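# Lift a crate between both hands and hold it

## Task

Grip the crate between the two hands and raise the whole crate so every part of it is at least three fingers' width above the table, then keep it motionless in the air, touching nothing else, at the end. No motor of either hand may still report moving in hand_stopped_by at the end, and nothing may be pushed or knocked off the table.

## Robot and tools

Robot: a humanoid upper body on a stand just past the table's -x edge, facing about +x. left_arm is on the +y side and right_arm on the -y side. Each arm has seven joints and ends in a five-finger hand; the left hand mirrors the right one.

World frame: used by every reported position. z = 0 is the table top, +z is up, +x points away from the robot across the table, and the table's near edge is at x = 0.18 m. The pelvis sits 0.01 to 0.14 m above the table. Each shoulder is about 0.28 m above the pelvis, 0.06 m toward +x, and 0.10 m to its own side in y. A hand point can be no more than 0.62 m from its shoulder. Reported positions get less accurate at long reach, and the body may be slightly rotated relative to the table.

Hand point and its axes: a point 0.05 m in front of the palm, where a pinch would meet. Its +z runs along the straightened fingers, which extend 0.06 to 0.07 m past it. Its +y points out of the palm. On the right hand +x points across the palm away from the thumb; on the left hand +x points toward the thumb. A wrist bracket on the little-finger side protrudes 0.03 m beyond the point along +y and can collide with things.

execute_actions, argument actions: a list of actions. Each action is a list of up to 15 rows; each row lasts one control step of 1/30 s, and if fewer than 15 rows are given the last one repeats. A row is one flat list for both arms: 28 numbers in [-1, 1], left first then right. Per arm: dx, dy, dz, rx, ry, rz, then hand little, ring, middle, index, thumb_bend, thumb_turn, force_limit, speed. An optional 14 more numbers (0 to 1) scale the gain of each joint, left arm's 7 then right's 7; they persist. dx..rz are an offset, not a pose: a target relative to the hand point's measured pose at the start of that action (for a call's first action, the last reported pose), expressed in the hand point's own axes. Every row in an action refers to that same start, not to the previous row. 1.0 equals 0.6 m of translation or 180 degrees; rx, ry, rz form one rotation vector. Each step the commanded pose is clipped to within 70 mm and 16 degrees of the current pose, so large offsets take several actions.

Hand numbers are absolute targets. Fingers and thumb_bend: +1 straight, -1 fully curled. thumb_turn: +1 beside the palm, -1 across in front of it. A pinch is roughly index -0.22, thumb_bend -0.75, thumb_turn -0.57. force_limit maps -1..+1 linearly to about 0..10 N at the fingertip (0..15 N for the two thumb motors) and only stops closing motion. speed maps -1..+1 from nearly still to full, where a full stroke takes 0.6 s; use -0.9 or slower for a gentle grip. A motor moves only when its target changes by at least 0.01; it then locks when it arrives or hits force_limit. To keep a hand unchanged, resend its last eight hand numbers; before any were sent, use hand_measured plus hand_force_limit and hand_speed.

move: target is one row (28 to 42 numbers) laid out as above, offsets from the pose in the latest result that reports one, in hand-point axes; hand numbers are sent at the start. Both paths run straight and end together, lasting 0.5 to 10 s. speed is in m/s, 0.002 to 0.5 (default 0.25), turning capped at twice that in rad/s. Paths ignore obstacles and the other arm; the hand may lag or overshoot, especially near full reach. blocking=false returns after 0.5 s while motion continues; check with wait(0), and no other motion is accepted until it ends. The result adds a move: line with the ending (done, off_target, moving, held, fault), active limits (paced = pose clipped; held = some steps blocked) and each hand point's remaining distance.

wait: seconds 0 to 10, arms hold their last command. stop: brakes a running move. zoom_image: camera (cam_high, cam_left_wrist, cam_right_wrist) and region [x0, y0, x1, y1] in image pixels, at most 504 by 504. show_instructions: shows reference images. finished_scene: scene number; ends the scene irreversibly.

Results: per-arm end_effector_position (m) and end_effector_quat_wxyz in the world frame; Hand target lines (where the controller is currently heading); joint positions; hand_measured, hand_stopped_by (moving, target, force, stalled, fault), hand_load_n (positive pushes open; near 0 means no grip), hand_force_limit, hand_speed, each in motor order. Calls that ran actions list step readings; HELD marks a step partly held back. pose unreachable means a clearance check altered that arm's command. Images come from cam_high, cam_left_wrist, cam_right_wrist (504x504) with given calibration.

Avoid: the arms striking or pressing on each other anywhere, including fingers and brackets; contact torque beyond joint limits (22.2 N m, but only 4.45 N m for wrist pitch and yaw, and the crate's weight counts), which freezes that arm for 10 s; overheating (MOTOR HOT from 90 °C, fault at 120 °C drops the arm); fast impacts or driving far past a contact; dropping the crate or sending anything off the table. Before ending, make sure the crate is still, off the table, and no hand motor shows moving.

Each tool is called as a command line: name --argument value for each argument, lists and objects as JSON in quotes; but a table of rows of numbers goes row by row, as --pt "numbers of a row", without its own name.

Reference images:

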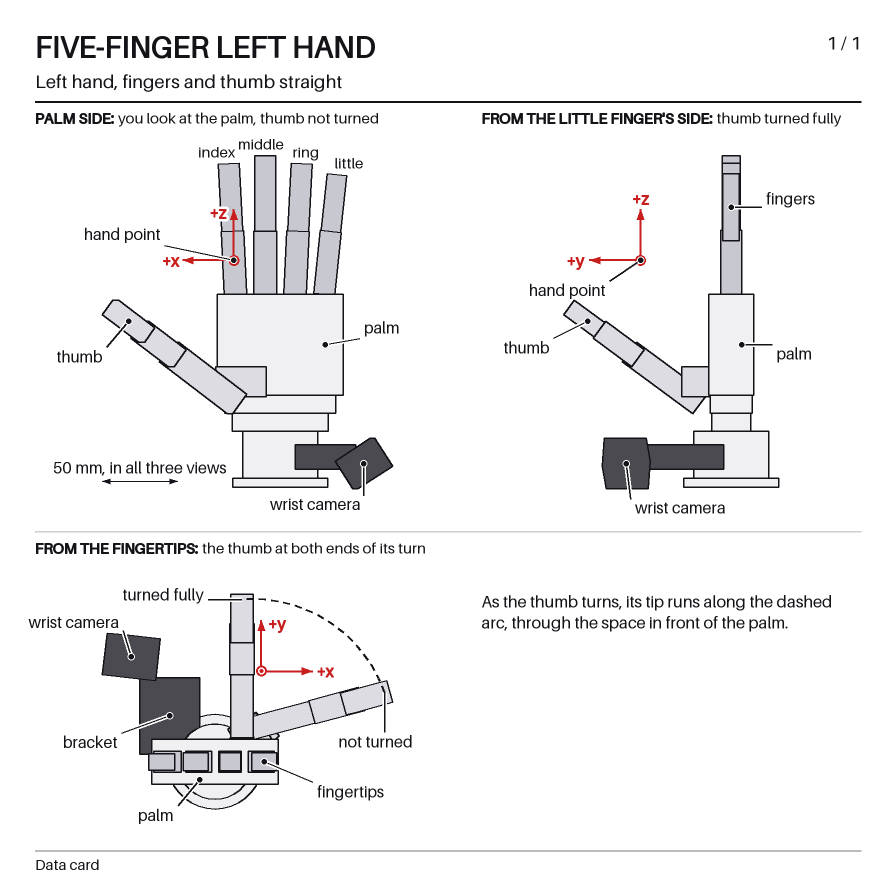

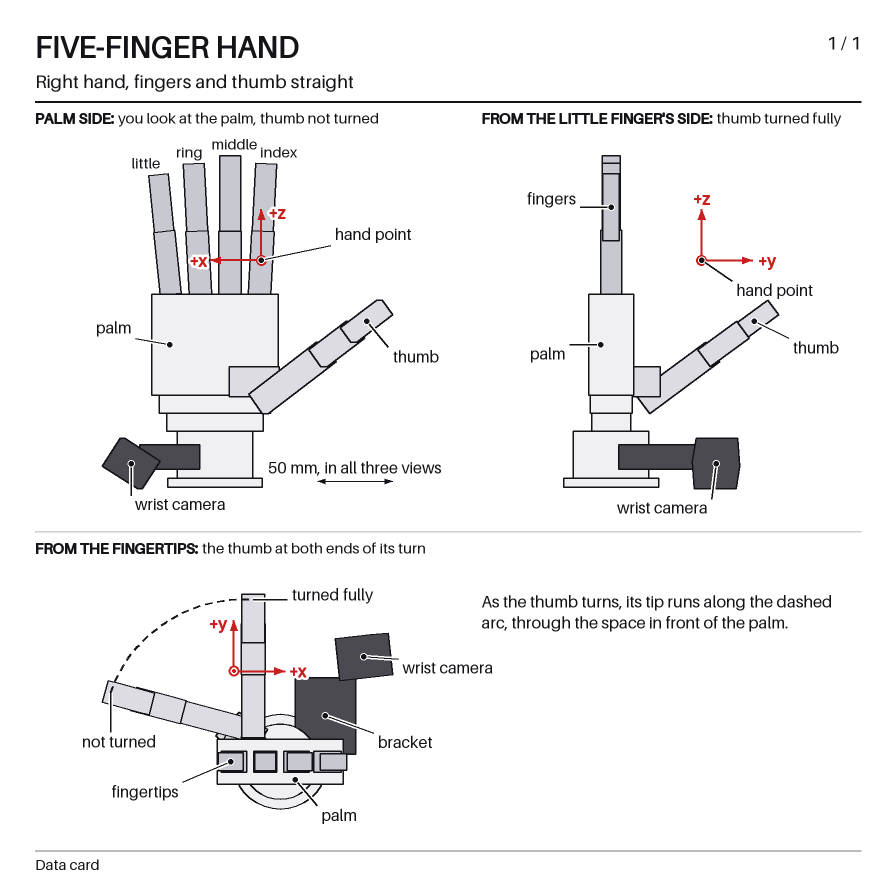

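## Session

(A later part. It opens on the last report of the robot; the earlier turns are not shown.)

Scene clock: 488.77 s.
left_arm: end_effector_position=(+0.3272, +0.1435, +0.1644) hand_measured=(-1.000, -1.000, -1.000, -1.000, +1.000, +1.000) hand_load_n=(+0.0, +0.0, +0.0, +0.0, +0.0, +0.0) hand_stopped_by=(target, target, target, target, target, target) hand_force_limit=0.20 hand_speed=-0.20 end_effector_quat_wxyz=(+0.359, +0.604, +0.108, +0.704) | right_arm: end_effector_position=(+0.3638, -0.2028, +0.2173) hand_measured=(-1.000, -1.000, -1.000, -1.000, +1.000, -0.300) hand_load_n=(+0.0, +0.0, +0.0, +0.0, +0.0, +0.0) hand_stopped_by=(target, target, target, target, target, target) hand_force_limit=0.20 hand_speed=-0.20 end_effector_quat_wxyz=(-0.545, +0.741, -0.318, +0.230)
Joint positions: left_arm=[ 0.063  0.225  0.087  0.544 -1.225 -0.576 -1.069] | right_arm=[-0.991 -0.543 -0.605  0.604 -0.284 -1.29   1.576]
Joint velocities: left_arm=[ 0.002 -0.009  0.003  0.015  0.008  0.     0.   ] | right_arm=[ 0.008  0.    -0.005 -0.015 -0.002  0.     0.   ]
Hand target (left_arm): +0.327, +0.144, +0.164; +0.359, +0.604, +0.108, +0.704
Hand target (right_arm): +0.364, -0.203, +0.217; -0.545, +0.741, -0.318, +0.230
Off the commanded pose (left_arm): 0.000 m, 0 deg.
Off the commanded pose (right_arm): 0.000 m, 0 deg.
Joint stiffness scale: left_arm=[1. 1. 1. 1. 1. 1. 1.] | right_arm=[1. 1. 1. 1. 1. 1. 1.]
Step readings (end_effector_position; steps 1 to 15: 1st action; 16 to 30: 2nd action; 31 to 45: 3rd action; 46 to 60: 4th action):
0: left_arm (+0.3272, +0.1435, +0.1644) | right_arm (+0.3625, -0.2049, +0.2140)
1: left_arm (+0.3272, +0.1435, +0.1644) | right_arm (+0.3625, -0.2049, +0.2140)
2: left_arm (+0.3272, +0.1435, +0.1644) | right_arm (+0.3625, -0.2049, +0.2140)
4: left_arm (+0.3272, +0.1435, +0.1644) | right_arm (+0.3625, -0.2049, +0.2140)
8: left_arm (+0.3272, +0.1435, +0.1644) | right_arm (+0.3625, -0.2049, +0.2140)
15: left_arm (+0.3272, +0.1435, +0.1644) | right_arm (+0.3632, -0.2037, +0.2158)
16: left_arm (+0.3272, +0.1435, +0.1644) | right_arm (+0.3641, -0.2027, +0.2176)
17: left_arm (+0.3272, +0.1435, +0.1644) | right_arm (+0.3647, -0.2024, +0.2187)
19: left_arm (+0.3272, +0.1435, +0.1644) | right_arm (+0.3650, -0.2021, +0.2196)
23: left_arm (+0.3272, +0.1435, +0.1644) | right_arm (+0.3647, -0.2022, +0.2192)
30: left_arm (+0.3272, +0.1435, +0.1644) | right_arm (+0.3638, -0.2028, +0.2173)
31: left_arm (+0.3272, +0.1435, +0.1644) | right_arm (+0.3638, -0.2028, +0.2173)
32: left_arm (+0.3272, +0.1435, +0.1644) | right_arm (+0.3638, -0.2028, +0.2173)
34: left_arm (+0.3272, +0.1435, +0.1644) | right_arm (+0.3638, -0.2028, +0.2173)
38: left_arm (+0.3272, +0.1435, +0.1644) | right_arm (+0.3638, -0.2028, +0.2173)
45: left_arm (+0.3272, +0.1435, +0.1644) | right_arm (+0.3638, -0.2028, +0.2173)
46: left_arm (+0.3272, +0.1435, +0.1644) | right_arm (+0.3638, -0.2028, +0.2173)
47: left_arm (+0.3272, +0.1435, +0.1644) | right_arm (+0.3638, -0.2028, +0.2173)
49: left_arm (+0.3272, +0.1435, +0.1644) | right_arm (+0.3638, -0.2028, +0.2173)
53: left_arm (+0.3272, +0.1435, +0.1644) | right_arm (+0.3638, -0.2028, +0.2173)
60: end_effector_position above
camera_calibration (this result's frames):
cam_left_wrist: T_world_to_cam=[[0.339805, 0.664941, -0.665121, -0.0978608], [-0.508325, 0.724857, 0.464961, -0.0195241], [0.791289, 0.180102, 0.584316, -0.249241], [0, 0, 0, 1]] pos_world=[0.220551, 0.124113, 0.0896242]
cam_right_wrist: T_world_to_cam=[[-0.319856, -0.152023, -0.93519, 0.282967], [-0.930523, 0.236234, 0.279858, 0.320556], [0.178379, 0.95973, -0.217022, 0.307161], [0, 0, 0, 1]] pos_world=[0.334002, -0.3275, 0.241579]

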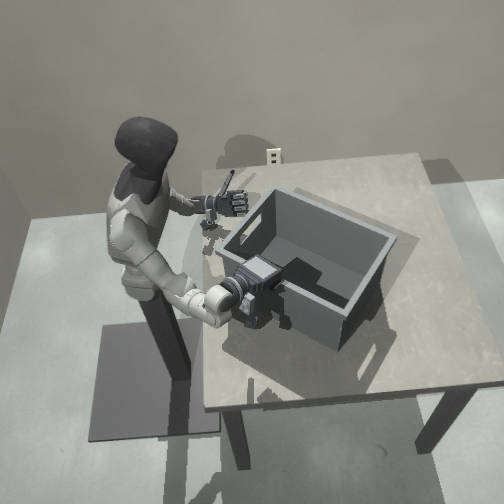

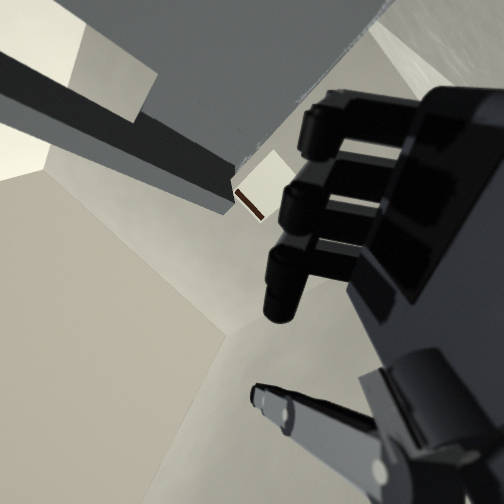

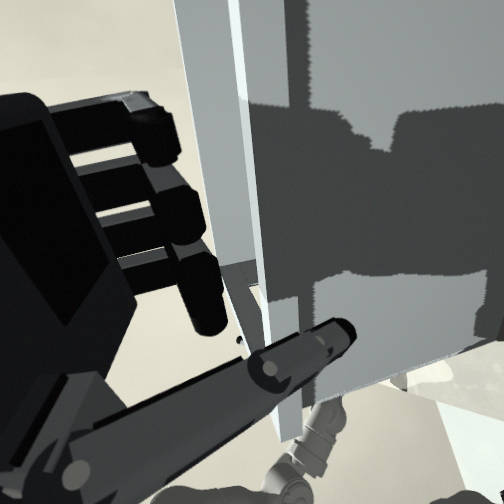

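execute_actions --actions '[[[0,0,0,0,0,0,-1,-1,-1,-1,1,1,0.2,-0.2, 0,-0.025,0.0,0,0,0, -0.2,-0.2,-0.2,-0.2,1,-0.3,0.2,0.6]],[[0,0,0,0,0,0,-1,-1,-1,-1,1,1,0.2,-0.2, 0,-0.0,0.025,0,0,0, 0.7,0.7,0.7,0.7,1,-0.3,0.2,0.6]],[[0,0,0,0,0,0,-1,-1,-1,-1,1,1,0.2,-0.2, 0,0,0,0,0,0, 0.7,0.7,0.7,0.7,1,-0.3,0.2,0.6]]]'

move --target '[0,0,0,0,0,0,-1,-1,-1,-1,1,1,0.2,-0.2, 0,0.075,0.026,0,0,0, 0.7,0.7,0.7,0.7,1,-0.3,0.2,0.6]' --speed 0.04

Scene clock: 492.27 s.
left_arm: end_effector_position=(+0.3272, +0.1435, +0.1644) hand_measured=(-1.000, -1.000, -1.000, -1.000, +1.000, +1.000) hand_load_n=(+0.0, +0.0, +0.0, +0.0, +0.0, +0.0) hand_stopped_by=(target, target, target, target, target, target) hand_force_limit=0.20 hand_speed=-0.20 end_effector_quat_wxyz=(+0.359, +0.604, +0.108, +0.704) | right_arm: end_effector_position=(+0.3770, -0.1889, +0.2285) hand_measured=(+0.700, +0.700, +0.700, +0.700, +1.000, -0.300) hand_load_n=(+0.0, +0.0, +0.0, +0.0, +0.0, +0.0) hand_stopped_by=(target, target, target, target, target, target) hand_force_limit=0.20 hand_speed=0.60 end_effector_quat_wxyz=(-0.546, +0.741, -0.317, +0.231)
Joint positions: left_arm=[ 0.063  0.225  0.087  0.544 -1.225 -0.576 -1.069] | right_arm=[-1.051 -0.495 -0.606  0.568 -0.372 -1.228  1.554]
Joint velocities: left_arm=[-0.017 -0.005 -0.009 -0.009  0.008  0.     0.   ] | right_arm=[ 0.    -0.005  0.003 -0.003  0.003  0.     0.   ]
Hand target (left_arm): +0.327, +0.144, +0.164; +0.359, +0.604, +0.108, +0.704
Hand target (right_arm): +0.377, -0.189, +0.229; -0.546, +0.741, -0.317, +0.231
Off the commanded pose (left_arm): 0.000 m, 0 deg.
Off the commanded pose (right_arm): 0.000 m, 0 deg.
Joint stiffness scale: left_arm=[1. 1. 1. 1. 1. 1. 1.] | right_arm=[1. 1. 1. 1. 1. 1. 1.]
Step readings (end_effector_position; steps 1 to 15: 1st action; 16 to 30: 2nd action; 31 to 45: 3rd action):
0: left_arm (+0.3272, +0.1435, +0.1644) | right_arm (+0.3638, -0.2028, +0.2173)
1: left_arm (+0.3272, +0.1435, +0.1644) | right_arm (+0.3638, -0.2028, +0.2173)
2: left_arm (+0.3272, +0.1435, +0.1644) | right_arm (+0.3637, -0.2026, +0.2176)
4: left_arm (+0.3272, +0.1435, +0.1644) | right_arm (+0.3642, -0.2010, +0.2222)
8: left_arm (+0.3272, +0.1435, +0.1644) | right_arm (+0.3676, -0.1998, +0.2336)
15: left_arm (+0.3272, +0.1435, +0.1644) | right_arm (+0.3670, -0.2001, +0.2324)
16: left_arm (+0.3272, +0.1435, +0.1644) | right_arm (+0.3670, -0.2001, +0.2324)
17: left_arm (+0.3272, +0.1435, +0.1644) | right_arm (+0.3672, -0.2001, +0.2321)
19: left_arm (+0.3272, +0.1435, +0.1644) | right_arm (+0.3712, -0.1966, +0.2297)
23: left_arm (+0.3272, +0.1435, +0.1644) | right_arm (+0.3765, -0.1876, +0.2284)
30: left_arm (+0.3272, +0.1435, +0.1644) | right_arm (+0.3770, -0.1889, +0.2285)
31: left_arm (+0.3272, +0.1435, +0.1644) | right_arm (+0.3770, -0.1889, +0.2285)
32: left_arm (+0.3272, +0.1435, +0.1644) | right_arm (+0.3770, -0.1889, +0.2285)
34: left_arm (+0.3272, +0.1435, +0.1644) | right_arm (+0.3770, -0.1889, +0.2285)
38: left_arm (+0.3272, +0.1435, +0.1644) | right_arm (+0.3770, -0.1889, +0.2285)
45: end_effector_position above
camera_calibration (this result's frames):
cam_left_wrist: T_world_to_cam=[[0.339805, 0.664941, -0.665121, -0.0978608], [-0.508325, 0.724857, 0.464961, -0.0195241], [0.791289, 0.180101, 0.584316, -0.249241], [0, 0, 0, 1]] pos_world=[0.220551, 0.124113, 0.0896242]
cam_right_wrist: T_world_to_cam=[[-0.317224, -0.151694, -0.93614, 0.299132], [-0.931694, 0.234046, 0.277792, 0.326903], [0.17696, 0.960318, -0.215578, 0.294202], [0, 0, 0, 1]] pos_world=[0.347403, -0.313661, 0.252642]

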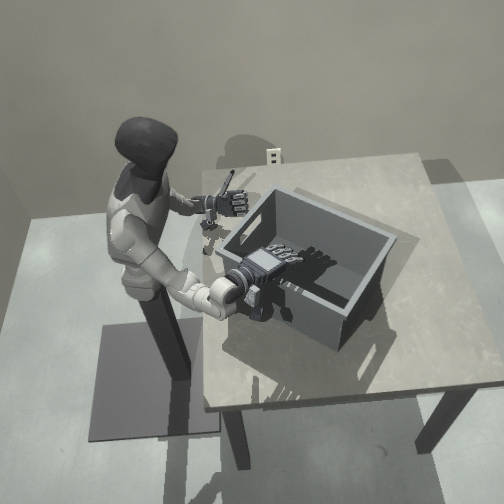

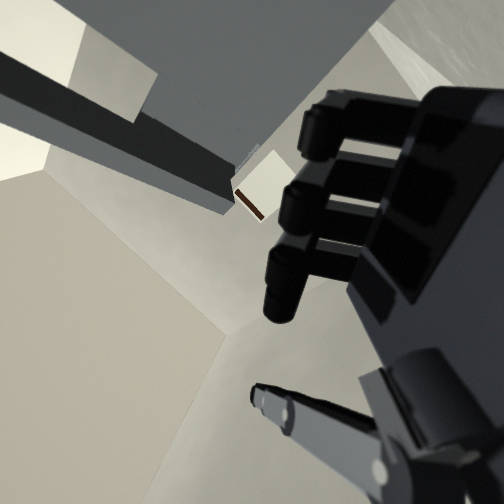

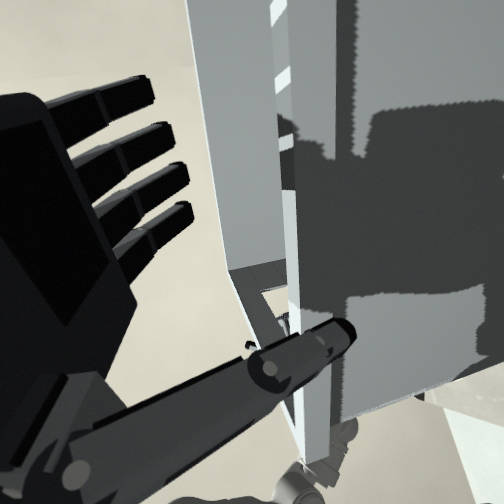

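Scene clock: 493.77 s.
left_arm: end_effector_position=(+0.3272, +0.1435, +0.1644) hand_measured=(-1.000, -1.000, -1.000, -1.000, +1.000, +1.000) hand_load_n=(+0.0, +0.0, +0.0, +0.0, +0.0, +0.0) hand_stopped_by=(target, target, target, target, target, target) hand_force_limit=0.20 hand_speed=-0.20 end_effector_quat_wxyz=(+0.359, +0.604, +0.108, +0.704) | right_arm: end_effector_position=(+0.3799, -0.1860, +0.1812) hand_measured=(+0.700, +0.700, +0.700, +0.700, +1.000, -0.300) hand_load_n=(+0.0, +0.0, +0.0, +0.0, +0.0, +0.0) hand_stopped_by=(target, target, target, target, target, target) hand_force_limit=0.20 hand_speed=0.60 end_effector_quat_wxyz=(-0.546, +0.741, -0.315, +0.229)
Joint positions: left_arm=[ 0.063  0.225  0.087  0.544 -1.225 -0.576 -1.069] | right_arm=[-1.071 -0.424 -0.832  0.821 -0.702 -1.544  1.423]
Joint velocities: left_arm=[-0.005  0.006 -0.009 -0.009 -0.006  0.     0.   ] | right_arm=[-0.021  0.003 -0.012  0.02  -0.015 -0.018  0.   ]
Hand target (left_arm): +0.327, +0.144, +0.164; +0.359, +0.604, +0.108, +0.704
Hand target (right_arm): +0.380, -0.186, +0.181; -0.546, +0.742, -0.314, +0.230
Off the commanded pose (left_arm): 0.000 m, 0 deg.
Off the commanded pose (right_arm): 0.003 m, 0 deg.
Joint stiffness scale: left_arm=[1. 1. 1. 1. 1. 1. 1.] | right_arm=[1. 1. 1. 1. 1. 1. 1.]
move: done
camera_calibration (this result's frames):
cam_left_wrist: T_world_to_cam=[[0.339805, 0.664941, -0.665121, -0.0978608], [-0.508325, 0.724857, 0.464961, -0.0195241], [0.791289, 0.180102, 0.584316, -0.249241], [0, 0, 0, 1]] pos_world=[0.220551, 0.124113, 0.0896242]
cam_right_wrist: T_world_to_cam=[[-0.316513, -0.153222, -0.936132, 0.255677], [-0.932923, 0.228888, 0.277964, 0.341578], [0.171679, 0.961319, -0.21539, 0.282915], [0, 0, 0, 1]] pos_world=[0.35102, -0.310979, 0.205338]

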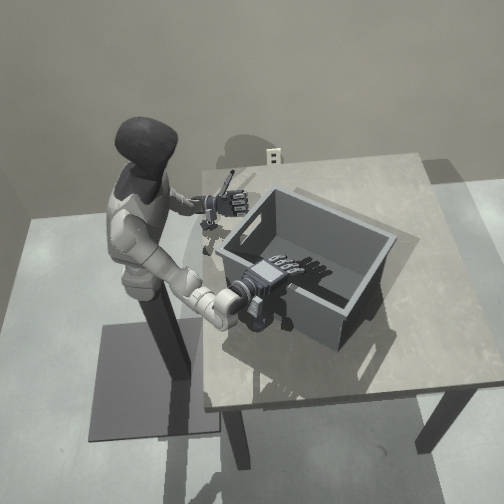

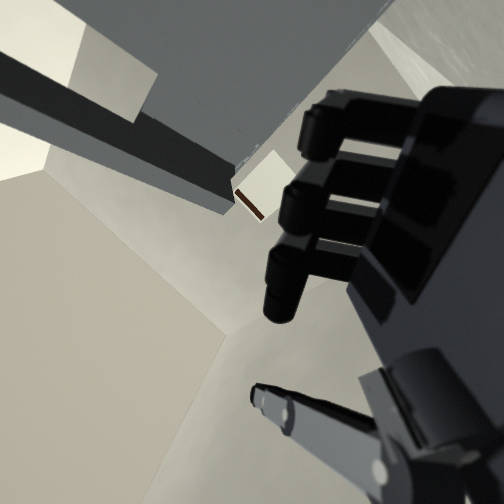

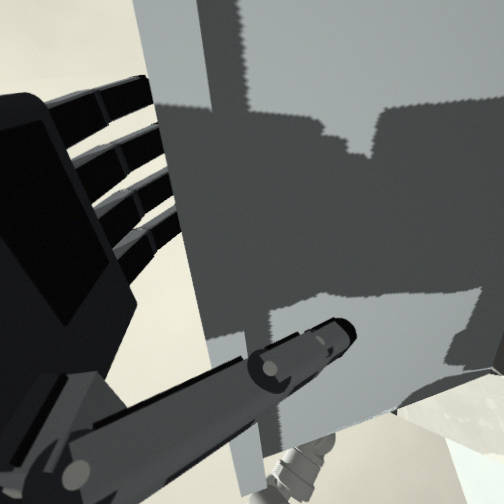

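execute_actions --actions '[[[0,0,0,0,0,0,-1,-1,-1,-1,1,1,0.2,-0.2, 0,0,0,0,0,0, -1,-1,-1,-1,1,-0.3,0.2,-0.2]],[[0,0,0,0,0,0,-1,-1,-1,-1,1,1,0.2,-0.2, 0,0,0,0,0,0, -1,-1,-1,-1,1,-0.3,0.2,-0.2]],[[0,0,0,0,0,0,-1,-1,-1,-1,1,1,0.2,-0.2, 0,0,0,0,0,0, -1,-1,-1,-1,1,-0.3,0.2,-0.2]],[[0,0,0,0,0,0,-1,-1,-1,-1,1,1,0.2,-0.2, 0,0,0,0,0,0, -1,-1,-1,-1,1,-0.3,0.2,-0.2]]]'

Scene clock: 496.63 s.
left_arm: end_effector_position=(+0.3272, +0.1435, +0.1644) hand_measured=(-1.000, -1.000, -1.000, -1.000, +1.000, +1.000) hand_load_n=(+0.0, +0.0, +0.0, +0.0, +0.0, +0.0) hand_stopped_by=(target, target, target, target, target, target) hand_force_limit=0.20 hand_speed=-0.20 end_effector_quat_wxyz=(+0.359, +0.604, +0.108, +0.704) | right_arm: end_effector_position=(+0.3799, -0.1756, +0.1795) hand_measured=(-0.760, -0.626, -0.580, -0.714, +1.000, -0.300) hand_load_n=(+2.5, +0.0, +0.0, +3.0, +1.0, +0.0) hand_stopped_by=(force, force, force, force, target, target) hand_force_limit=0.20 hand_speed=-0.20 end_effector_quat_wxyz=(-0.552, +0.744, -0.307, +0.218)
Joint positions: left_arm=[ 0.063  0.225  0.087  0.544 -1.225 -0.576 -1.069] | right_arm=[-1.077 -0.401 -0.82   0.827 -0.704 -1.546  1.422]
Joint velocities: left_arm=[ 0.006  0.006  0.002 -0.003  0.008  0.     0.   ] | right_arm=[ 0.003  0.     0.014 -0.002 -0.005  0.     0.   ]
Hand target (left_arm): +0.327, +0.144, +0.164; +0.359, +0.604, +0.108, +0.704
Hand target (right_arm): +0.380, -0.176, +0.180; -0.553, +0.743, -0.308, +0.218
Off the commanded pose (left_arm): 0.000 m, 0 deg.
Off the commanded pose (right_arm): 0.000 m, 0 deg.
Joint stiffness scale: left_arm=[1. 1. 1. 1. 1. 1. 1.] | right_arm=[1. 1. 1. 1. 1. 1. 1.]
Step readings (end_effector_position; steps 1 to 15: 1st action; 16 to 30: 2nd action; 31 to 45: 3rd action; 46 to 60: 4th action):
0: left_arm (+0.3272, +0.1435, +0.1644) | right_arm (+0.3799, -0.1860, +0.1813)
1: left_arm (+0.3272, +0.1435, +0.1644) | right_arm (+0.3799, -0.1860, +0.1813)
2: left_arm (+0.3272, +0.1435, +0.1644) | right_arm (+0.3799, -0.1860, +0.1813)
4: left_arm (+0.3272, +0.1435, +0.1644) | right_arm (+0.3799, -0.1860, +0.1813)
8: left_arm (+0.3272, +0.1435, +0.1644) | right_arm (+0.3799, -0.1860, +0.1812)
15: left_arm (+0.3272, +0.1435, +0.1644) | right_arm (+0.3799, -0.1860, +0.1812)
16: left_arm (+0.3272, +0.1435, +0.1644) | right_arm (+0.3799, -0.1860, +0.1812)
17: left_arm (+0.3272, +0.1435, +0.1644) | right_arm (+0.3799, -0.1860, +0.1812)
19: left_arm (+0.3272, +0.1435, +0.1644) | right_arm (+0.3799, -0.1860, +0.1812)
23: left_arm (+0.3272, +0.1435, +0.1644) | right_arm (+0.3812, -0.1801, +0.1827)
30: left_arm (+0.3272, +0.1435, +0.1644) | right_arm (+0.3809, -0.1787, +0.1821)
31: left_arm (+0.3272, +0.1435, +0.1644) | right_arm (+0.3807, -0.1788, +0.1817)
32: left_arm (+0.3272, +0.1435, +0.1644) | right_arm (+0.3803, -0.1783, +0.1807)
34: left_arm (+0.3272, +0.1435, +0.1644) | right_arm (+0.3801, -0.1767, +0.1801)
38: left_arm (+0.3272, +0.1435, +0.1644) | right_arm (+0.3800, -0.1757, +0.1796)
45: left_arm (+0.3272, +0.1435, +0.1644) | right_arm (+0.3800, -0.1757, +0.1796)
46: left_arm (+0.3272, +0.1435, +0.1644) | right_arm (+0.3800, -0.1757, +0.1796)
47: left_arm (+0.3272, +0.1435, +0.1644) | right_arm (+0.3799, -0.1756, +0.1795)
49: left_arm (+0.3272, +0.1435, +0.1644) | right_arm (+0.3799, -0.1756, +0.1795)
53: left_arm (+0.3272, +0.1435, +0.1644) | right_arm (+0.3799, -0.1756, +0.1795)
60: end_effector_position above
camera_calibration (this result's frames):
cam_left_wrist: T_world_to_cam=[[0.339805, 0.664941, -0.665121, -0.0978608], [-0.508325, 0.724857, 0.464961, -0.0195241], [0.791289, 0.180102, 0.584316, -0.249241], [0, 0, 0, 1]] pos_world=[0.220551, 0.124113, 0.0896242]
cam_right_wrist: T_world_to_cam=[[-0.317319, -0.153265, -0.935852, 0.255893], [-0.937314, 0.200597, 0.284963, 0.335141], [0.144054, 0.967611, -0.207311, 0.282677], [0, 0, 0, 1]] pos_world=[0.354611, -0.30153, 0.202578]

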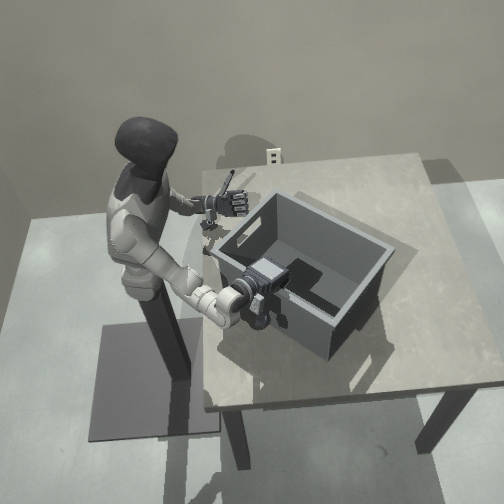

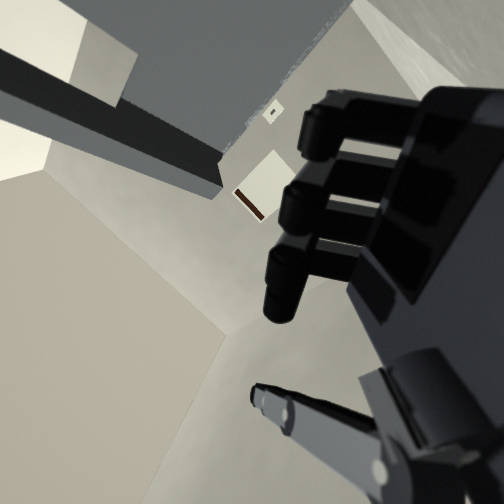

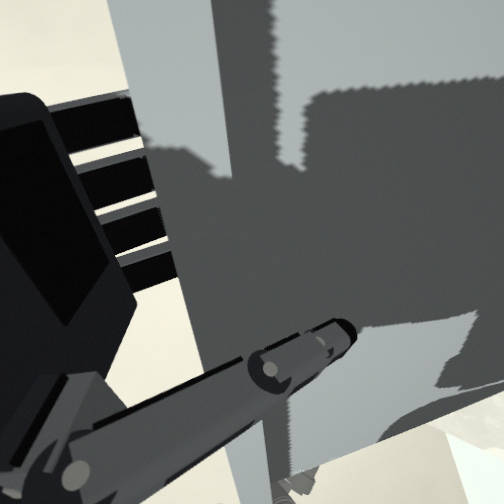

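execute_actions --actions '[[[0,0,0,0,0,0,-1,-1,-1,-1,1,1,0.2,-0.2, 0,0,0,0,0,0, -0.97,-0.97,-0.97,-0.97,1,-0.3,0.6,-0.5]],[[0,0,0,0,0,0,-1,-1,-1,-1,1,1,0.2,-0.2, 0,0,0,0,0,0, -0.97,-0.97,-0.97,-0.97,1,-0.3,0.6,-0.5]],[[0,0,0,0,0,0,-1,-1,-1,-1,1,1,0.2,-0.2, 0,0,0,0,0,0, -0.97,-0.97,-0.97,-0.97,1,-0.3,0.6,-0.5]],[[0,0,0,0,0,0,-1,-1,-1,-1,1,1,0.2,-0.2, 0,0,0,0,0,0, -0.97,-0.97,-0.97,-0.97,1,-0.3,0.6,-0.5]]]'

Scene clock: 499.87 s.
left_arm: end_effector_position=(+0.3272, +0.1435, +0.1644) hand_measured=(-1.000, -1.000, -1.000, -1.000, +1.000, +1.000) hand_load_n=(+0.0, +0.0, +0.0, +0.0, +0.0, +0.0) hand_stopped_by=(target, target, target, target, target, target) hand_force_limit=0.20 hand_speed=-0.20 end_effector_quat_wxyz=(+0.359, +0.604, +0.108, +0.704) | right_arm: end_effector_position=(+0.3782, -0.1708, +0.1754) hand_measured=(-0.970, -0.814, -0.684, -0.738, +1.000, -0.300) hand_load_n=(+0.0, +4.0, +0.0, +0.0, +0.5, +0.5) hand_stopped_by=(target, force, force, force, target, target) hand_force_limit=0.60 hand_speed=-0.50 end_effector_quat_wxyz=(-0.551, +0.748, -0.306, +0.209)
Joint positions: left_arm=[ 0.063  0.225  0.087  0.544 -1.225 -0.576 -1.069] | right_arm=[-1.077 -0.389 -0.812  0.832 -0.708 -1.547  1.43 ]
Joint velocities: left_arm=[0.005 0.    0.    0.    0.003 0.    0.   ] | right_arm=[ 0.    -0.003 -0.014  0.005  0.005  0.     0.   ]
Hand target (left_arm): +0.327, +0.144, +0.164; +0.359, +0.604, +0.108, +0.704
Hand target (right_arm): +0.378, -0.171, +0.175; -0.551, +0.748, -0.306, +0.209
Off the commanded pose (left_arm): 0.000 m, 0 deg.
Off the commanded pose (right_arm): 0.000 m, 0 deg.
Joint stiffness scale: left_arm=[1. 1. 1. 1. 1. 1. 1.] | right_arm=[1. 1. 1. 1. 1. 1. 1.]
Step readings (end_effector_position; steps 1 to 15: 1st action; 16 to 30: 2nd action; 31 to 45: 3rd action; 46 to 60: 4th action):
0: left_arm (+0.3272, +0.1435, +0.1644) | right_arm (+0.3799, -0.1756, +0.1795)
1: left_arm (+0.3272, +0.1435, +0.1644) | right_arm (+0.3799, -0.1756, +0.1795)
2: left_arm (+0.3272, +0.1435, +0.1644) | right_arm (+0.3799, -0.1756, +0.1795)
4: left_arm (+0.3272, +0.1435, +0.1644) | right_arm (+0.3795, -0.1744, +0.1783)
8: left_arm (+0.3272, +0.1435, +0.1644) | right_arm (+0.3787, -0.1710, +0.1764)
15: left_arm (+0.3272, +0.1435, +0.1644) | right_arm (+0.3782, -0.1710, +0.1755)
16: left_arm (+0.3272, +0.1435, +0.1644) | right_arm (+0.3782, -0.1710, +0.1755)
17: left_arm (+0.3272, +0.1435, +0.1644) | right_arm (+0.3782, -0.1709, +0.1754)
19: left_arm (+0.3272, +0.1435, +0.1644) | right_arm (+0.3782, -0.1708, +0.1754)
23: left_arm (+0.3272, +0.1435, +0.1644) | right_arm (+0.3782, -0.1708, +0.1754)
30: left_arm (+0.3272, +0.1435, +0.1644) | right_arm (+0.3782, -0.1708, +0.1754)
31: left_arm (+0.3272, +0.1435, +0.1644) | right_arm (+0.3782, -0.1708, +0.1754)
32: left_arm (+0.3272, +0.1435, +0.1644) | right_arm (+0.3782, -0.1708, +0.1754)
34: left_arm (+0.3272, +0.1435, +0.1644) | right_arm (+0.3782, -0.1708, +0.1754)
38: left_arm (+0.3272, +0.1435, +0.1644) | right_arm (+0.3782, -0.1708, +0.1754)
45: left_arm (+0.3272, +0.1435, +0.1644) | right_arm (+0.3782, -0.1708, +0.1754)
46: left_arm (+0.3272, +0.1435, +0.1644) | right_arm (+0.3782, -0.1708, +0.1754)
47: left_arm (+0.3272, +0.1435, +0.1644) | right_arm (+0.3782, -0.1708, +0.1754)
49: left_arm (+0.3272, +0.1435, +0.1644) | right_arm (+0.3782, -0.1708, +0.1754)
53: left_arm (+0.3272, +0.1435, +0.1644) | right_arm (+0.3782, -0.1708, +0.1754)
60: end_effector_position above
camera_calibration (this result's frames):
cam_left_wrist: T_world_to_cam=[[0.339805, 0.664941, -0.665121, -0.0978608], [-0.508325, 0.724857, 0.464961, -0.019524], [0.791289, 0.180102, 0.584316, -0.249241], [0, 0, 0, 1]] pos_world=[0.220551, 0.124112, 0.0896242]
cam_right_wrist: T_world_to_cam=[[-0.329152, -0.159519, -0.930705, 0.254745], [-0.935785, 0.186989, 0.2989, 0.328349], [0.126352, 0.969324, -0.210823, 0.285074], [0, 0, 0, 1]] pos_world=[0.355094, -0.29709, 0.199049]

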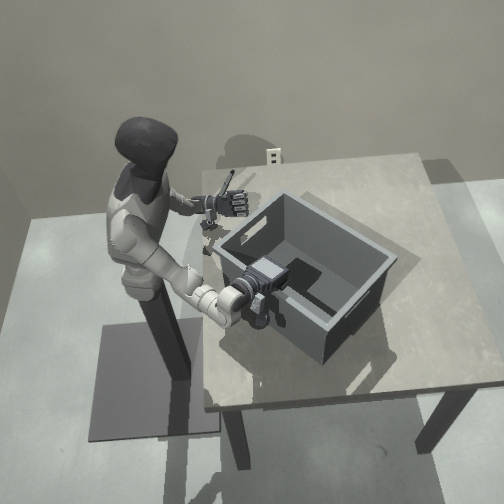

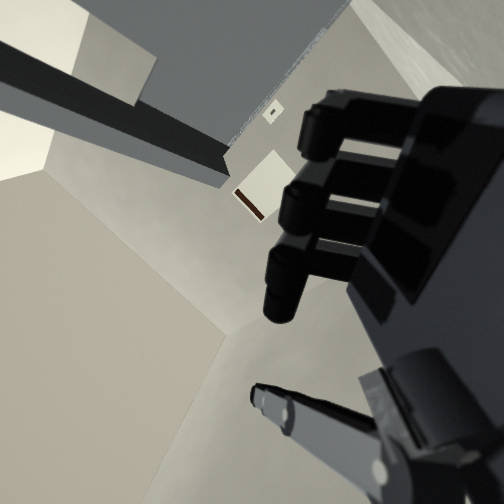

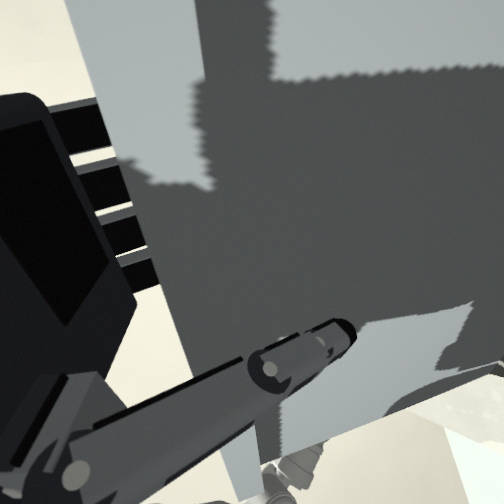

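move --target '[0.167,0.127,0.053,-0.252,-0.118,0.675,-1,-1,-1,-1,1,1,0.2,0.5, 0,0,0,0,0,0, -0.97,-0.97,-0.97,-0.97,1,-0.3,0.6,-0.5]' --speed 0.15

Scene clock: 512.80 s.
left_arm: end_effector_position=(+0.3216, +0.1335, +0.2813) hand_measured=(-1.000, -1.000, -1.000, -1.000, +1.000, +1.000) hand_load_n=(+0.0, +0.0, +0.0, +0.0, +0.0, +0.0) hand_stopped_by=(target, target, target, target, target, target) hand_force_limit=0.20 hand_speed=0.50 end_effector_quat_wxyz=(+0.210, -0.335, +0.753, -0.527) | right_arm: end_effector_position=(+0.3782, -0.1708, +0.1754) hand_measured=(-0.970, -0.814, -0.684, -0.738, +1.000, -0.300) hand_load_n=(+0.0, +4.0, +0.0, +0.0, +0.5, +0.5) hand_stopped_by=(target, force, force, force, target, target) hand_force_limit=0.60 hand_speed=-0.50 end_effector_quat_wxyz=(-0.551, +0.748, -0.306, +0.209)
Joint positions: left_arm=[ 0.503  1.205  1.086 -0.394 -0.184 -0.53  -0.796] | right_arm=[-1.077 -0.389 -0.812  0.832 -0.708 -1.547  1.43 ]
Joint velocities: left_arm=[-0.003 -0.018  0.002  0.002  0.     0.001 -0.002] | right_arm=[ 0.008 -0.011 -0.006  0.008 -0.003  0.     0.   ]
Hand target (left_arm): +0.322, +0.134, +0.280; +0.212, -0.335, +0.755, -0.523
Hand target (right_arm): +0.378, -0.171, +0.175; -0.551, +0.748, -0.306, +0.209
Off the commanded pose (left_arm): 0.017 m, 4 deg.
Off the commanded pose (right_arm): 0.000 m, 0 deg.
Joint stiffness scale: left_arm=[1. 1. 1. 1. 1. 1. 1.] | right_arm=[1. 1. 1. 1. 1. 1. 1.]
move: off_target (left_arm)
camera_calibration (this result's frames):
cam_left_wrist: T_world_to_cam=[[0.322823, -0.127097, 0.937887, -0.351292], [-0.92588, -0.247926, 0.285093, 0.245233], [0.196292, -0.960406, -0.197713, 0.252256], [0, 0, 0, 1]] pos_world=[0.290945, 0.258419, 0.309432]
cam_right_wrist: T_world_to_cam=[[-0.329152, -0.159531, -0.930703, 0.254742], [-0.935787, 0.186983, 0.298899, 0.328348], [0.126342, 0.969323, -0.210833, 0.285078], [0, 0, 0, 1]] pos_world=[0.355095, -0.297088, 0.19905]

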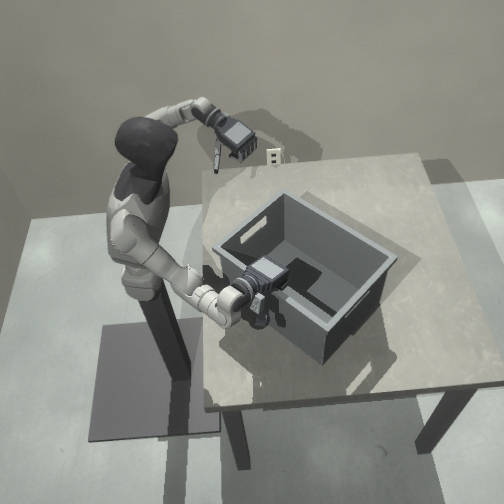

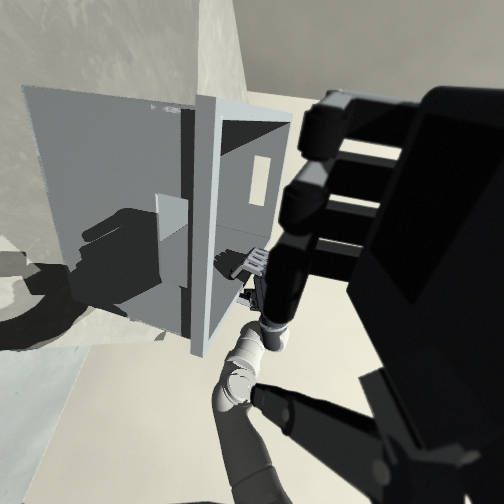

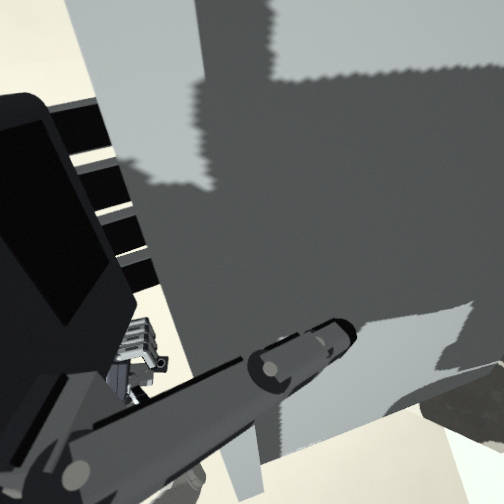

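move --target '[0.09,-0.03,0.22,0,0,0,0.7,0.7,0.7,0.7,1,0.3,0.2,0.5, 0,0,0,0,0,0, -0.97,-0.97,-0.97,-0.97,1,-0.3,0.6,-0.5]' --speed 0.15

Scene clock: 515.87 s.
left_arm: end_effector_position=(+0.3768, +0.0094, +0.2467) hand_measured=(+0.700, +0.700, +0.700, +0.700, +1.000, +0.300) hand_load_n=(+0.0, +0.0, +0.0, +0.0, +0.0, +0.0) hand_stopped_by=(target, target, target, target, target, target) hand_force_limit=0.20 hand_speed=0.50 end_effector_quat_wxyz=(+0.202, -0.339, +0.760, -0.517) | right_arm: end_effector_position=(+0.3782, -0.1708, +0.1754) hand_measured=(-0.970, -0.814, -0.684, -0.738, +1.000, -0.300) hand_load_n=(+0.0, +4.0, +0.0, +0.0, +0.5, +0.5) hand_stopped_by=(target, force, force, force, target, target) hand_force_limit=0.60 hand_speed=-0.50 end_effector_quat_wxyz=(-0.551, +0.748, -0.306, +0.209)
Joint positions: left_arm=[-0.648  1.55  -0.292 -0.671 -0.041  0.295 -0.432] | right_arm=[-1.077 -0.389 -0.812  0.832 -0.708 -1.547  1.43 ]
Joint velocities: left_arm=[ 0.005  0.005 -0.011  0.    -0.003  0.     0.   ] | right_arm=[ 0.011  0.011  0.002  0.003 -0.011  0.     0.   ]
Hand target (left_arm): +0.378, +0.010, +0.246; +0.204, -0.340, +0.759, -0.516
Hand target (right_arm): +0.378, -0.171, +0.175; -0.551, +0.748, -0.306, +0.209
Off the commanded pose (left_arm): 0.008 m, 2 deg.
Off the commanded pose (right_arm): 0.000 m, 0 deg.
Joint stiffness scale: left_arm=[1. 1. 1. 1. 1. 1. 1.] | right_arm=[1. 1. 1. 1. 1. 1. 1.]
move: off_target (left_arm)
camera_calibration (this result's frames):
cam_left_wrist: T_world_to_cam=[[0.346643, -0.141911, 0.9272, -0.35861], [-0.918729, -0.250694, 0.305106, 0.267895], [0.189145, -0.957608, -0.217279, 0.122882], [0, 0, 0, 1]] pos_world=[0.34719, 0.133942, 0.277467]
cam_right_wrist: T_world_to_cam=[[-0.329152, -0.159532, -0.930703, 0.254742], [-0.935787, 0.186982, 0.298899, 0.328348], [0.126341, 0.969323, -0.210834, 0.285078], [0, 0, 0, 1]] pos_world=[0.355095, -0.297088, 0.19905]

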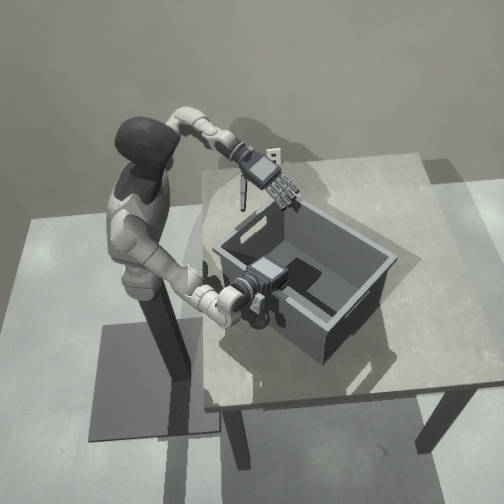

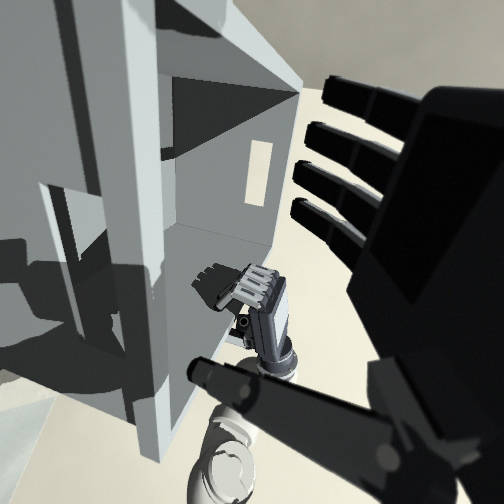

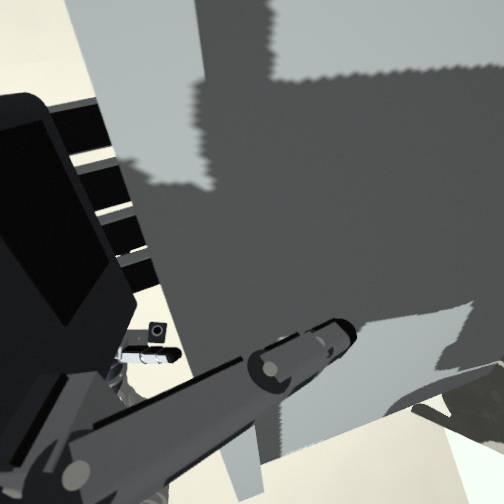

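move --target '[0,0.005,-0.095,0,0,0,0.7,0.7,0.7,0.7,1,0.6,0.2,0.5, 0,0,0,0,0,0, -0.97,-0.97,-0.97,-0.97,1,-0.3,0.6,-0.5]' --speed 0.08

Scene clock: 521.10 s.
left_arm: end_effector_position=(+0.3375, +0.0432, +0.2667) hand_measured=(+0.700, +0.700, +0.700, +0.700, +1.000, +0.600) hand_load_n=(+0.0, +0.0, +0.0, +0.0, +0.0, +0.0) hand_stopped_by=(target, target, target, target, target, target) hand_force_limit=0.20 hand_speed=0.50 end_effector_quat_wxyz=(+0.203, -0.334, +0.758, -0.521) | right_arm: end_effector_position=(+0.3782, -0.1708, +0.1754) hand_measured=(-0.970, -0.814, -0.684, -0.738, +1.000, -0.300) hand_load_n=(+0.0, +4.0, +0.0, +0.0, +0.5, +0.5) hand_stopped_by=(target, force, force, force, target, target) hand_force_limit=0.60 hand_speed=-0.50 end_effector_quat_wxyz=(-0.551, +0.748, -0.306, +0.209)
Joint positions: left_arm=[-0.053  1.298  0.527 -0.8    0.014  0.146 -0.771] | right_arm=[-1.077 -0.389 -0.812  0.832 -0.708 -1.547  1.43 ]
Joint velocities: left_arm=[ 0.008 -0.002  0.006  0.    -0.009 -0.002  0.   ] | right_arm=[ 0.003  0.009  0.015  0.008 -0.009  0.     0.   ]
Hand target (left_arm): +0.337, +0.044, +0.266; +0.204, -0.333, +0.759, -0.521
Hand target (right_arm): +0.378, -0.171, +0.175; -0.551, +0.748, -0.306, +0.209
Off the commanded pose (left_arm): 0.004 m, 1 deg.
Off the commanded pose (right_arm): 0.000 m, 0 deg.
Joint stiffness scale: left_arm=[1. 1. 1. 1. 1. 1. 1.] | right_arm=[1. 1. 1. 1. 1. 1. 1.]
move: off_target (left_arm)
camera_calibration (this result's frames):
cam_left_wrist: T_world_to_cam=[[0.336451, -0.13902, 0.931383, -0.356535], [-0.923733, -0.241006, 0.297714, 0.237441], [0.183081, -0.960515, -0.209504, 0.167125], [0, 0, 0, 1]] pos_world=[0.308691, 0.168185, 0.296394]
cam_right_wrist: T_world_to_cam=[[-0.329152, -0.159534, -0.930703, 0.254741], [-0.935787, 0.186981, 0.298899, 0.328348], [0.126339, 0.969323, -0.210836, 0.285079], [0, 0, 0, 1]] pos_world=[0.355095, -0.297088, 0.19905]

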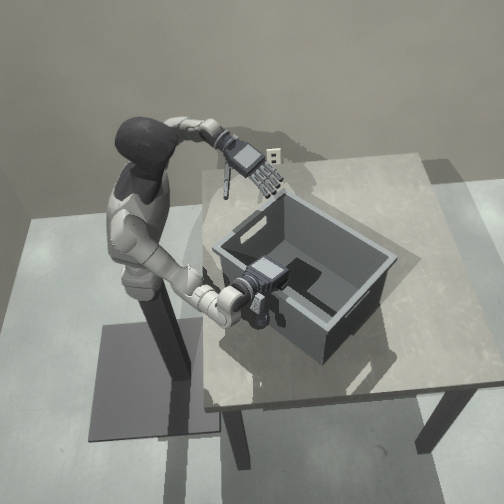

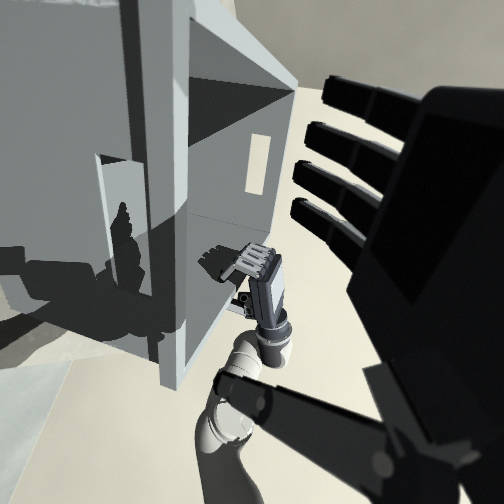

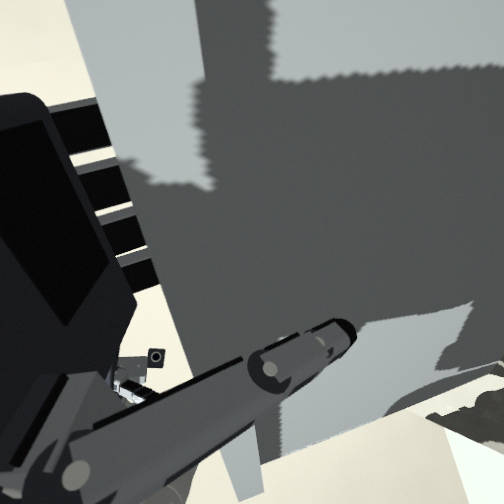

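move --target '[0.058,0.016,0.058,0,0,0,0.7,0.7,0.7,0.7,1,0.6,0.2,0.5, 0,0,0,0,0,0, -0.97,-0.97,-0.97,-0.97,1,-0.3,0.6,-0.5]' --speed 0.08

move --target '[0,0.095,0.031,0,0,0,0.7,0.7,0.7,0.7,1,0.6,0.2,0.5, 0,0,0,0,0,0, -0.97,-0.97,-0.97,-0.97,1,-0.3,0.6,-0.5]' --speed 0.05

Scene clock: 526.20 s.
left_arm: end_effector_position=(+0.3352, +0.0008, +0.2443) hand_measured=(+0.700, +0.700, +0.700, +0.700, +1.000, +0.600) hand_load_n=(+0.0, +0.0, +0.0, +0.0, +0.0, +0.0) hand_stopped_by=(target, target, target, target, target, target) hand_force_limit=0.20 hand_speed=0.50 end_effector_quat_wxyz=(+0.202, -0.339, +0.759, -0.518) | right_arm: end_effector_position=(+0.3782, -0.1708, +0.1754) hand_measured=(-0.970, -0.814, -0.684, -0.738, +1.000, -0.300) hand_load_n=(+0.0, +4.0, +0.0, +0.0, +0.5, +0.5) hand_stopped_by=(target, force, force, force, target, target) hand_force_limit=0.60 hand_speed=-0.50 end_effector_quat_wxyz=(-0.551, +0.748, -0.306, +0.209)
Joint positions: left_arm=[-0.4    1.496 -0.045 -0.973  0.019  0.528 -0.487] | right_arm=[-1.077 -0.389 -0.812  0.832 -0.708 -1.547  1.43 ]
Joint velocities: left_arm=[-0.018  0.02  -0.006 -0.006 -0.008  0.012 -0.015] | right_arm=[ 0.009 -0.006 -0.005 -0.005 -0.006  0.     0.   ]
Hand target (left_arm): +0.334, +0.001, +0.244; +0.201, -0.340, +0.760, -0.516
Hand target (right_arm): +0.378, -0.171, +0.175; -0.551, +0.748, -0.306, +0.209
Off the commanded pose (left_arm): 0.004 m, 1 deg.
Off the commanded pose (right_arm): 0.000 m, 0 deg.
Joint stiffness scale: left_arm=[1. 1. 1. 1. 1. 1. 1.] | right_arm=[1. 1. 1. 1. 1. 1. 1.]
move: off_target (left_arm)
camera_calibration (this result's frames):
cam_left_wrist: T_world_to_cam=[[0.345652, -0.139686, 0.927908, -0.342974], [-0.919051, -0.249978, 0.304722, 0.228434], [0.189391, -0.958123, -0.214784, 0.121252], [0, 0, 0, 1]] pos_world=[0.305528, 0.125369, 0.274682]
cam_right_wrist: T_world_to_cam=[[-0.329152, -0.159535, -0.930703, 0.254741], [-0.935787, 0.186981, 0.298899, 0.328347], [0.126339, 0.969323, -0.210836, 0.285079], [0, 0, 0, 1]] pos_world=[0.355095, -0.297088, 0.19905]

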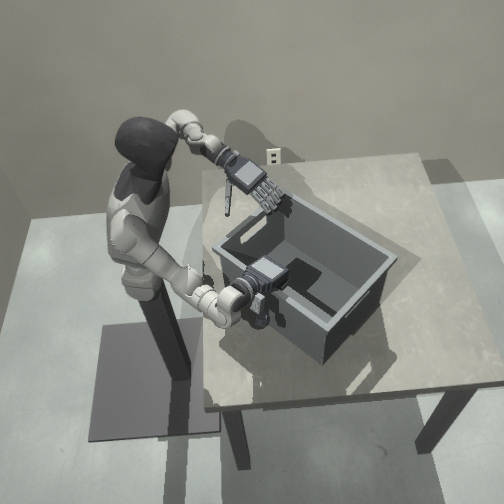

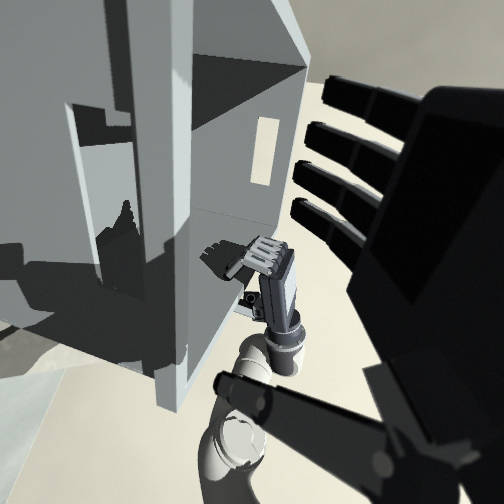

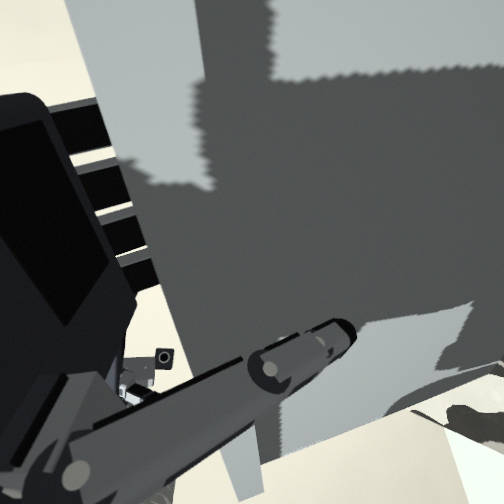

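Scene clock: 527.70 s.
left_arm: end_effector_position=(+0.3320, +0.0004, +0.1879) hand_measured=(+0.700, +0.700, +0.700, +0.700, +1.000, +0.600) hand_load_n=(+0.0, +0.0, +0.0, +0.0, +0.0, +0.0) hand_stopped_by=(target, target, target, target, target, target) hand_force_limit=0.20 hand_speed=0.50 end_effector_quat_wxyz=(+0.199, -0.345, +0.755, -0.521) | right_arm: end_effector_position=(+0.3782, -0.1708, +0.1754) hand_measured=(-0.970, -0.814, -0.684, -0.738, +1.000, -0.300) hand_load_n=(+0.0, +4.0, +0.0, +0.0, +0.5, +0.5) hand_stopped_by=(target, force, force, force, target, target) hand_force_limit=0.60 hand_speed=-0.50 end_effector_quat_wxyz=(-0.551, +0.748, -0.306, +0.209)
Joint positions: left_arm=[-0.315  1.413 -0.364 -0.924  0.283  0.495 -0.283] | right_arm=[-1.077 -0.389 -0.812  0.832 -0.708 -1.547  1.43 ]
Joint velocities: left_arm=[-0.006  0.    -0.017 -0.008  0.011  0.     0.004] | right_arm=[-0.003 -0.002  0.009  0.    -0.005  0.     0.   ]
Hand target (left_arm): +0.333, +0.000, +0.188; +0.201, -0.343, +0.754, -0.522
Hand target (right_arm): +0.378, -0.171, +0.175; -0.551, +0.748, -0.306, +0.209
Off the commanded pose (left_arm): 0.004 m, 1 deg.
Off the commanded pose (right_arm): 0.000 m, 0 deg.
Joint stiffness scale: left_arm=[1. 1. 1. 1. 1. 1. 1.] | right_arm=[1. 1. 1. 1. 1. 1. 1.]
move: off_target (left_arm)
camera_calibration (this result's frames):
cam_left_wrist: T_world_to_cam=[[0.35206, -0.124917, 0.927604, -0.291728], [-0.915718, -0.251052, 0.313741, 0.239769], [0.193685, -0.95988, -0.202774, 0.105759], [0, 0, 0, 1]] pos_world=[0.301783, 0.125269, 0.216828]
cam_right_wrist: T_world_to_cam=[[-0.329152, -0.159536, -0.930702, 0.254741], [-0.935787, 0.186981, 0.298899, 0.328347], [0.126339, 0.969323, -0.210837, 0.285079], [0, 0, 0, 1]] pos_world=[0.355095, -0.297088, 0.19905]

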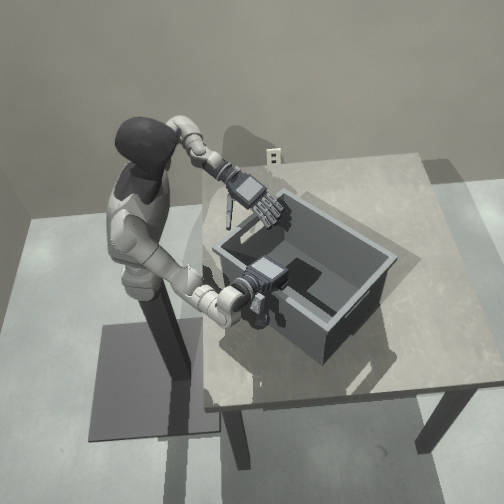

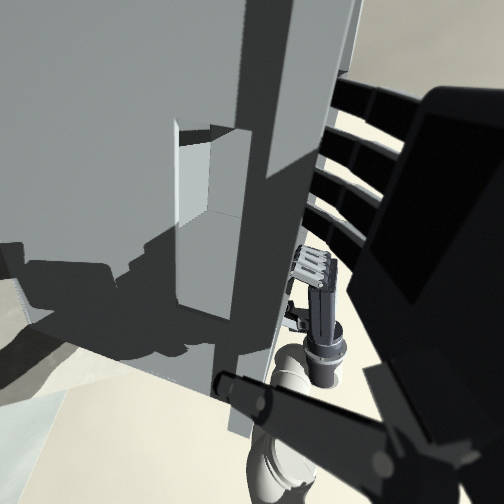

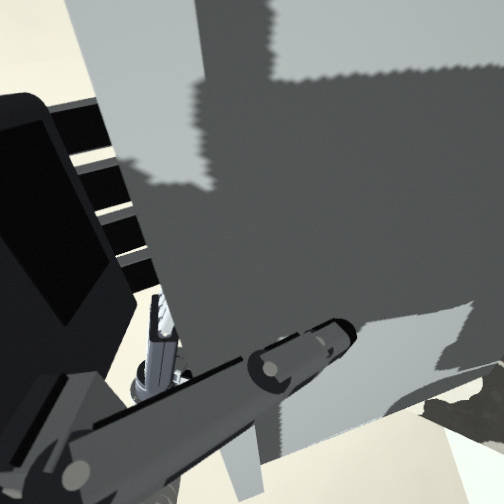

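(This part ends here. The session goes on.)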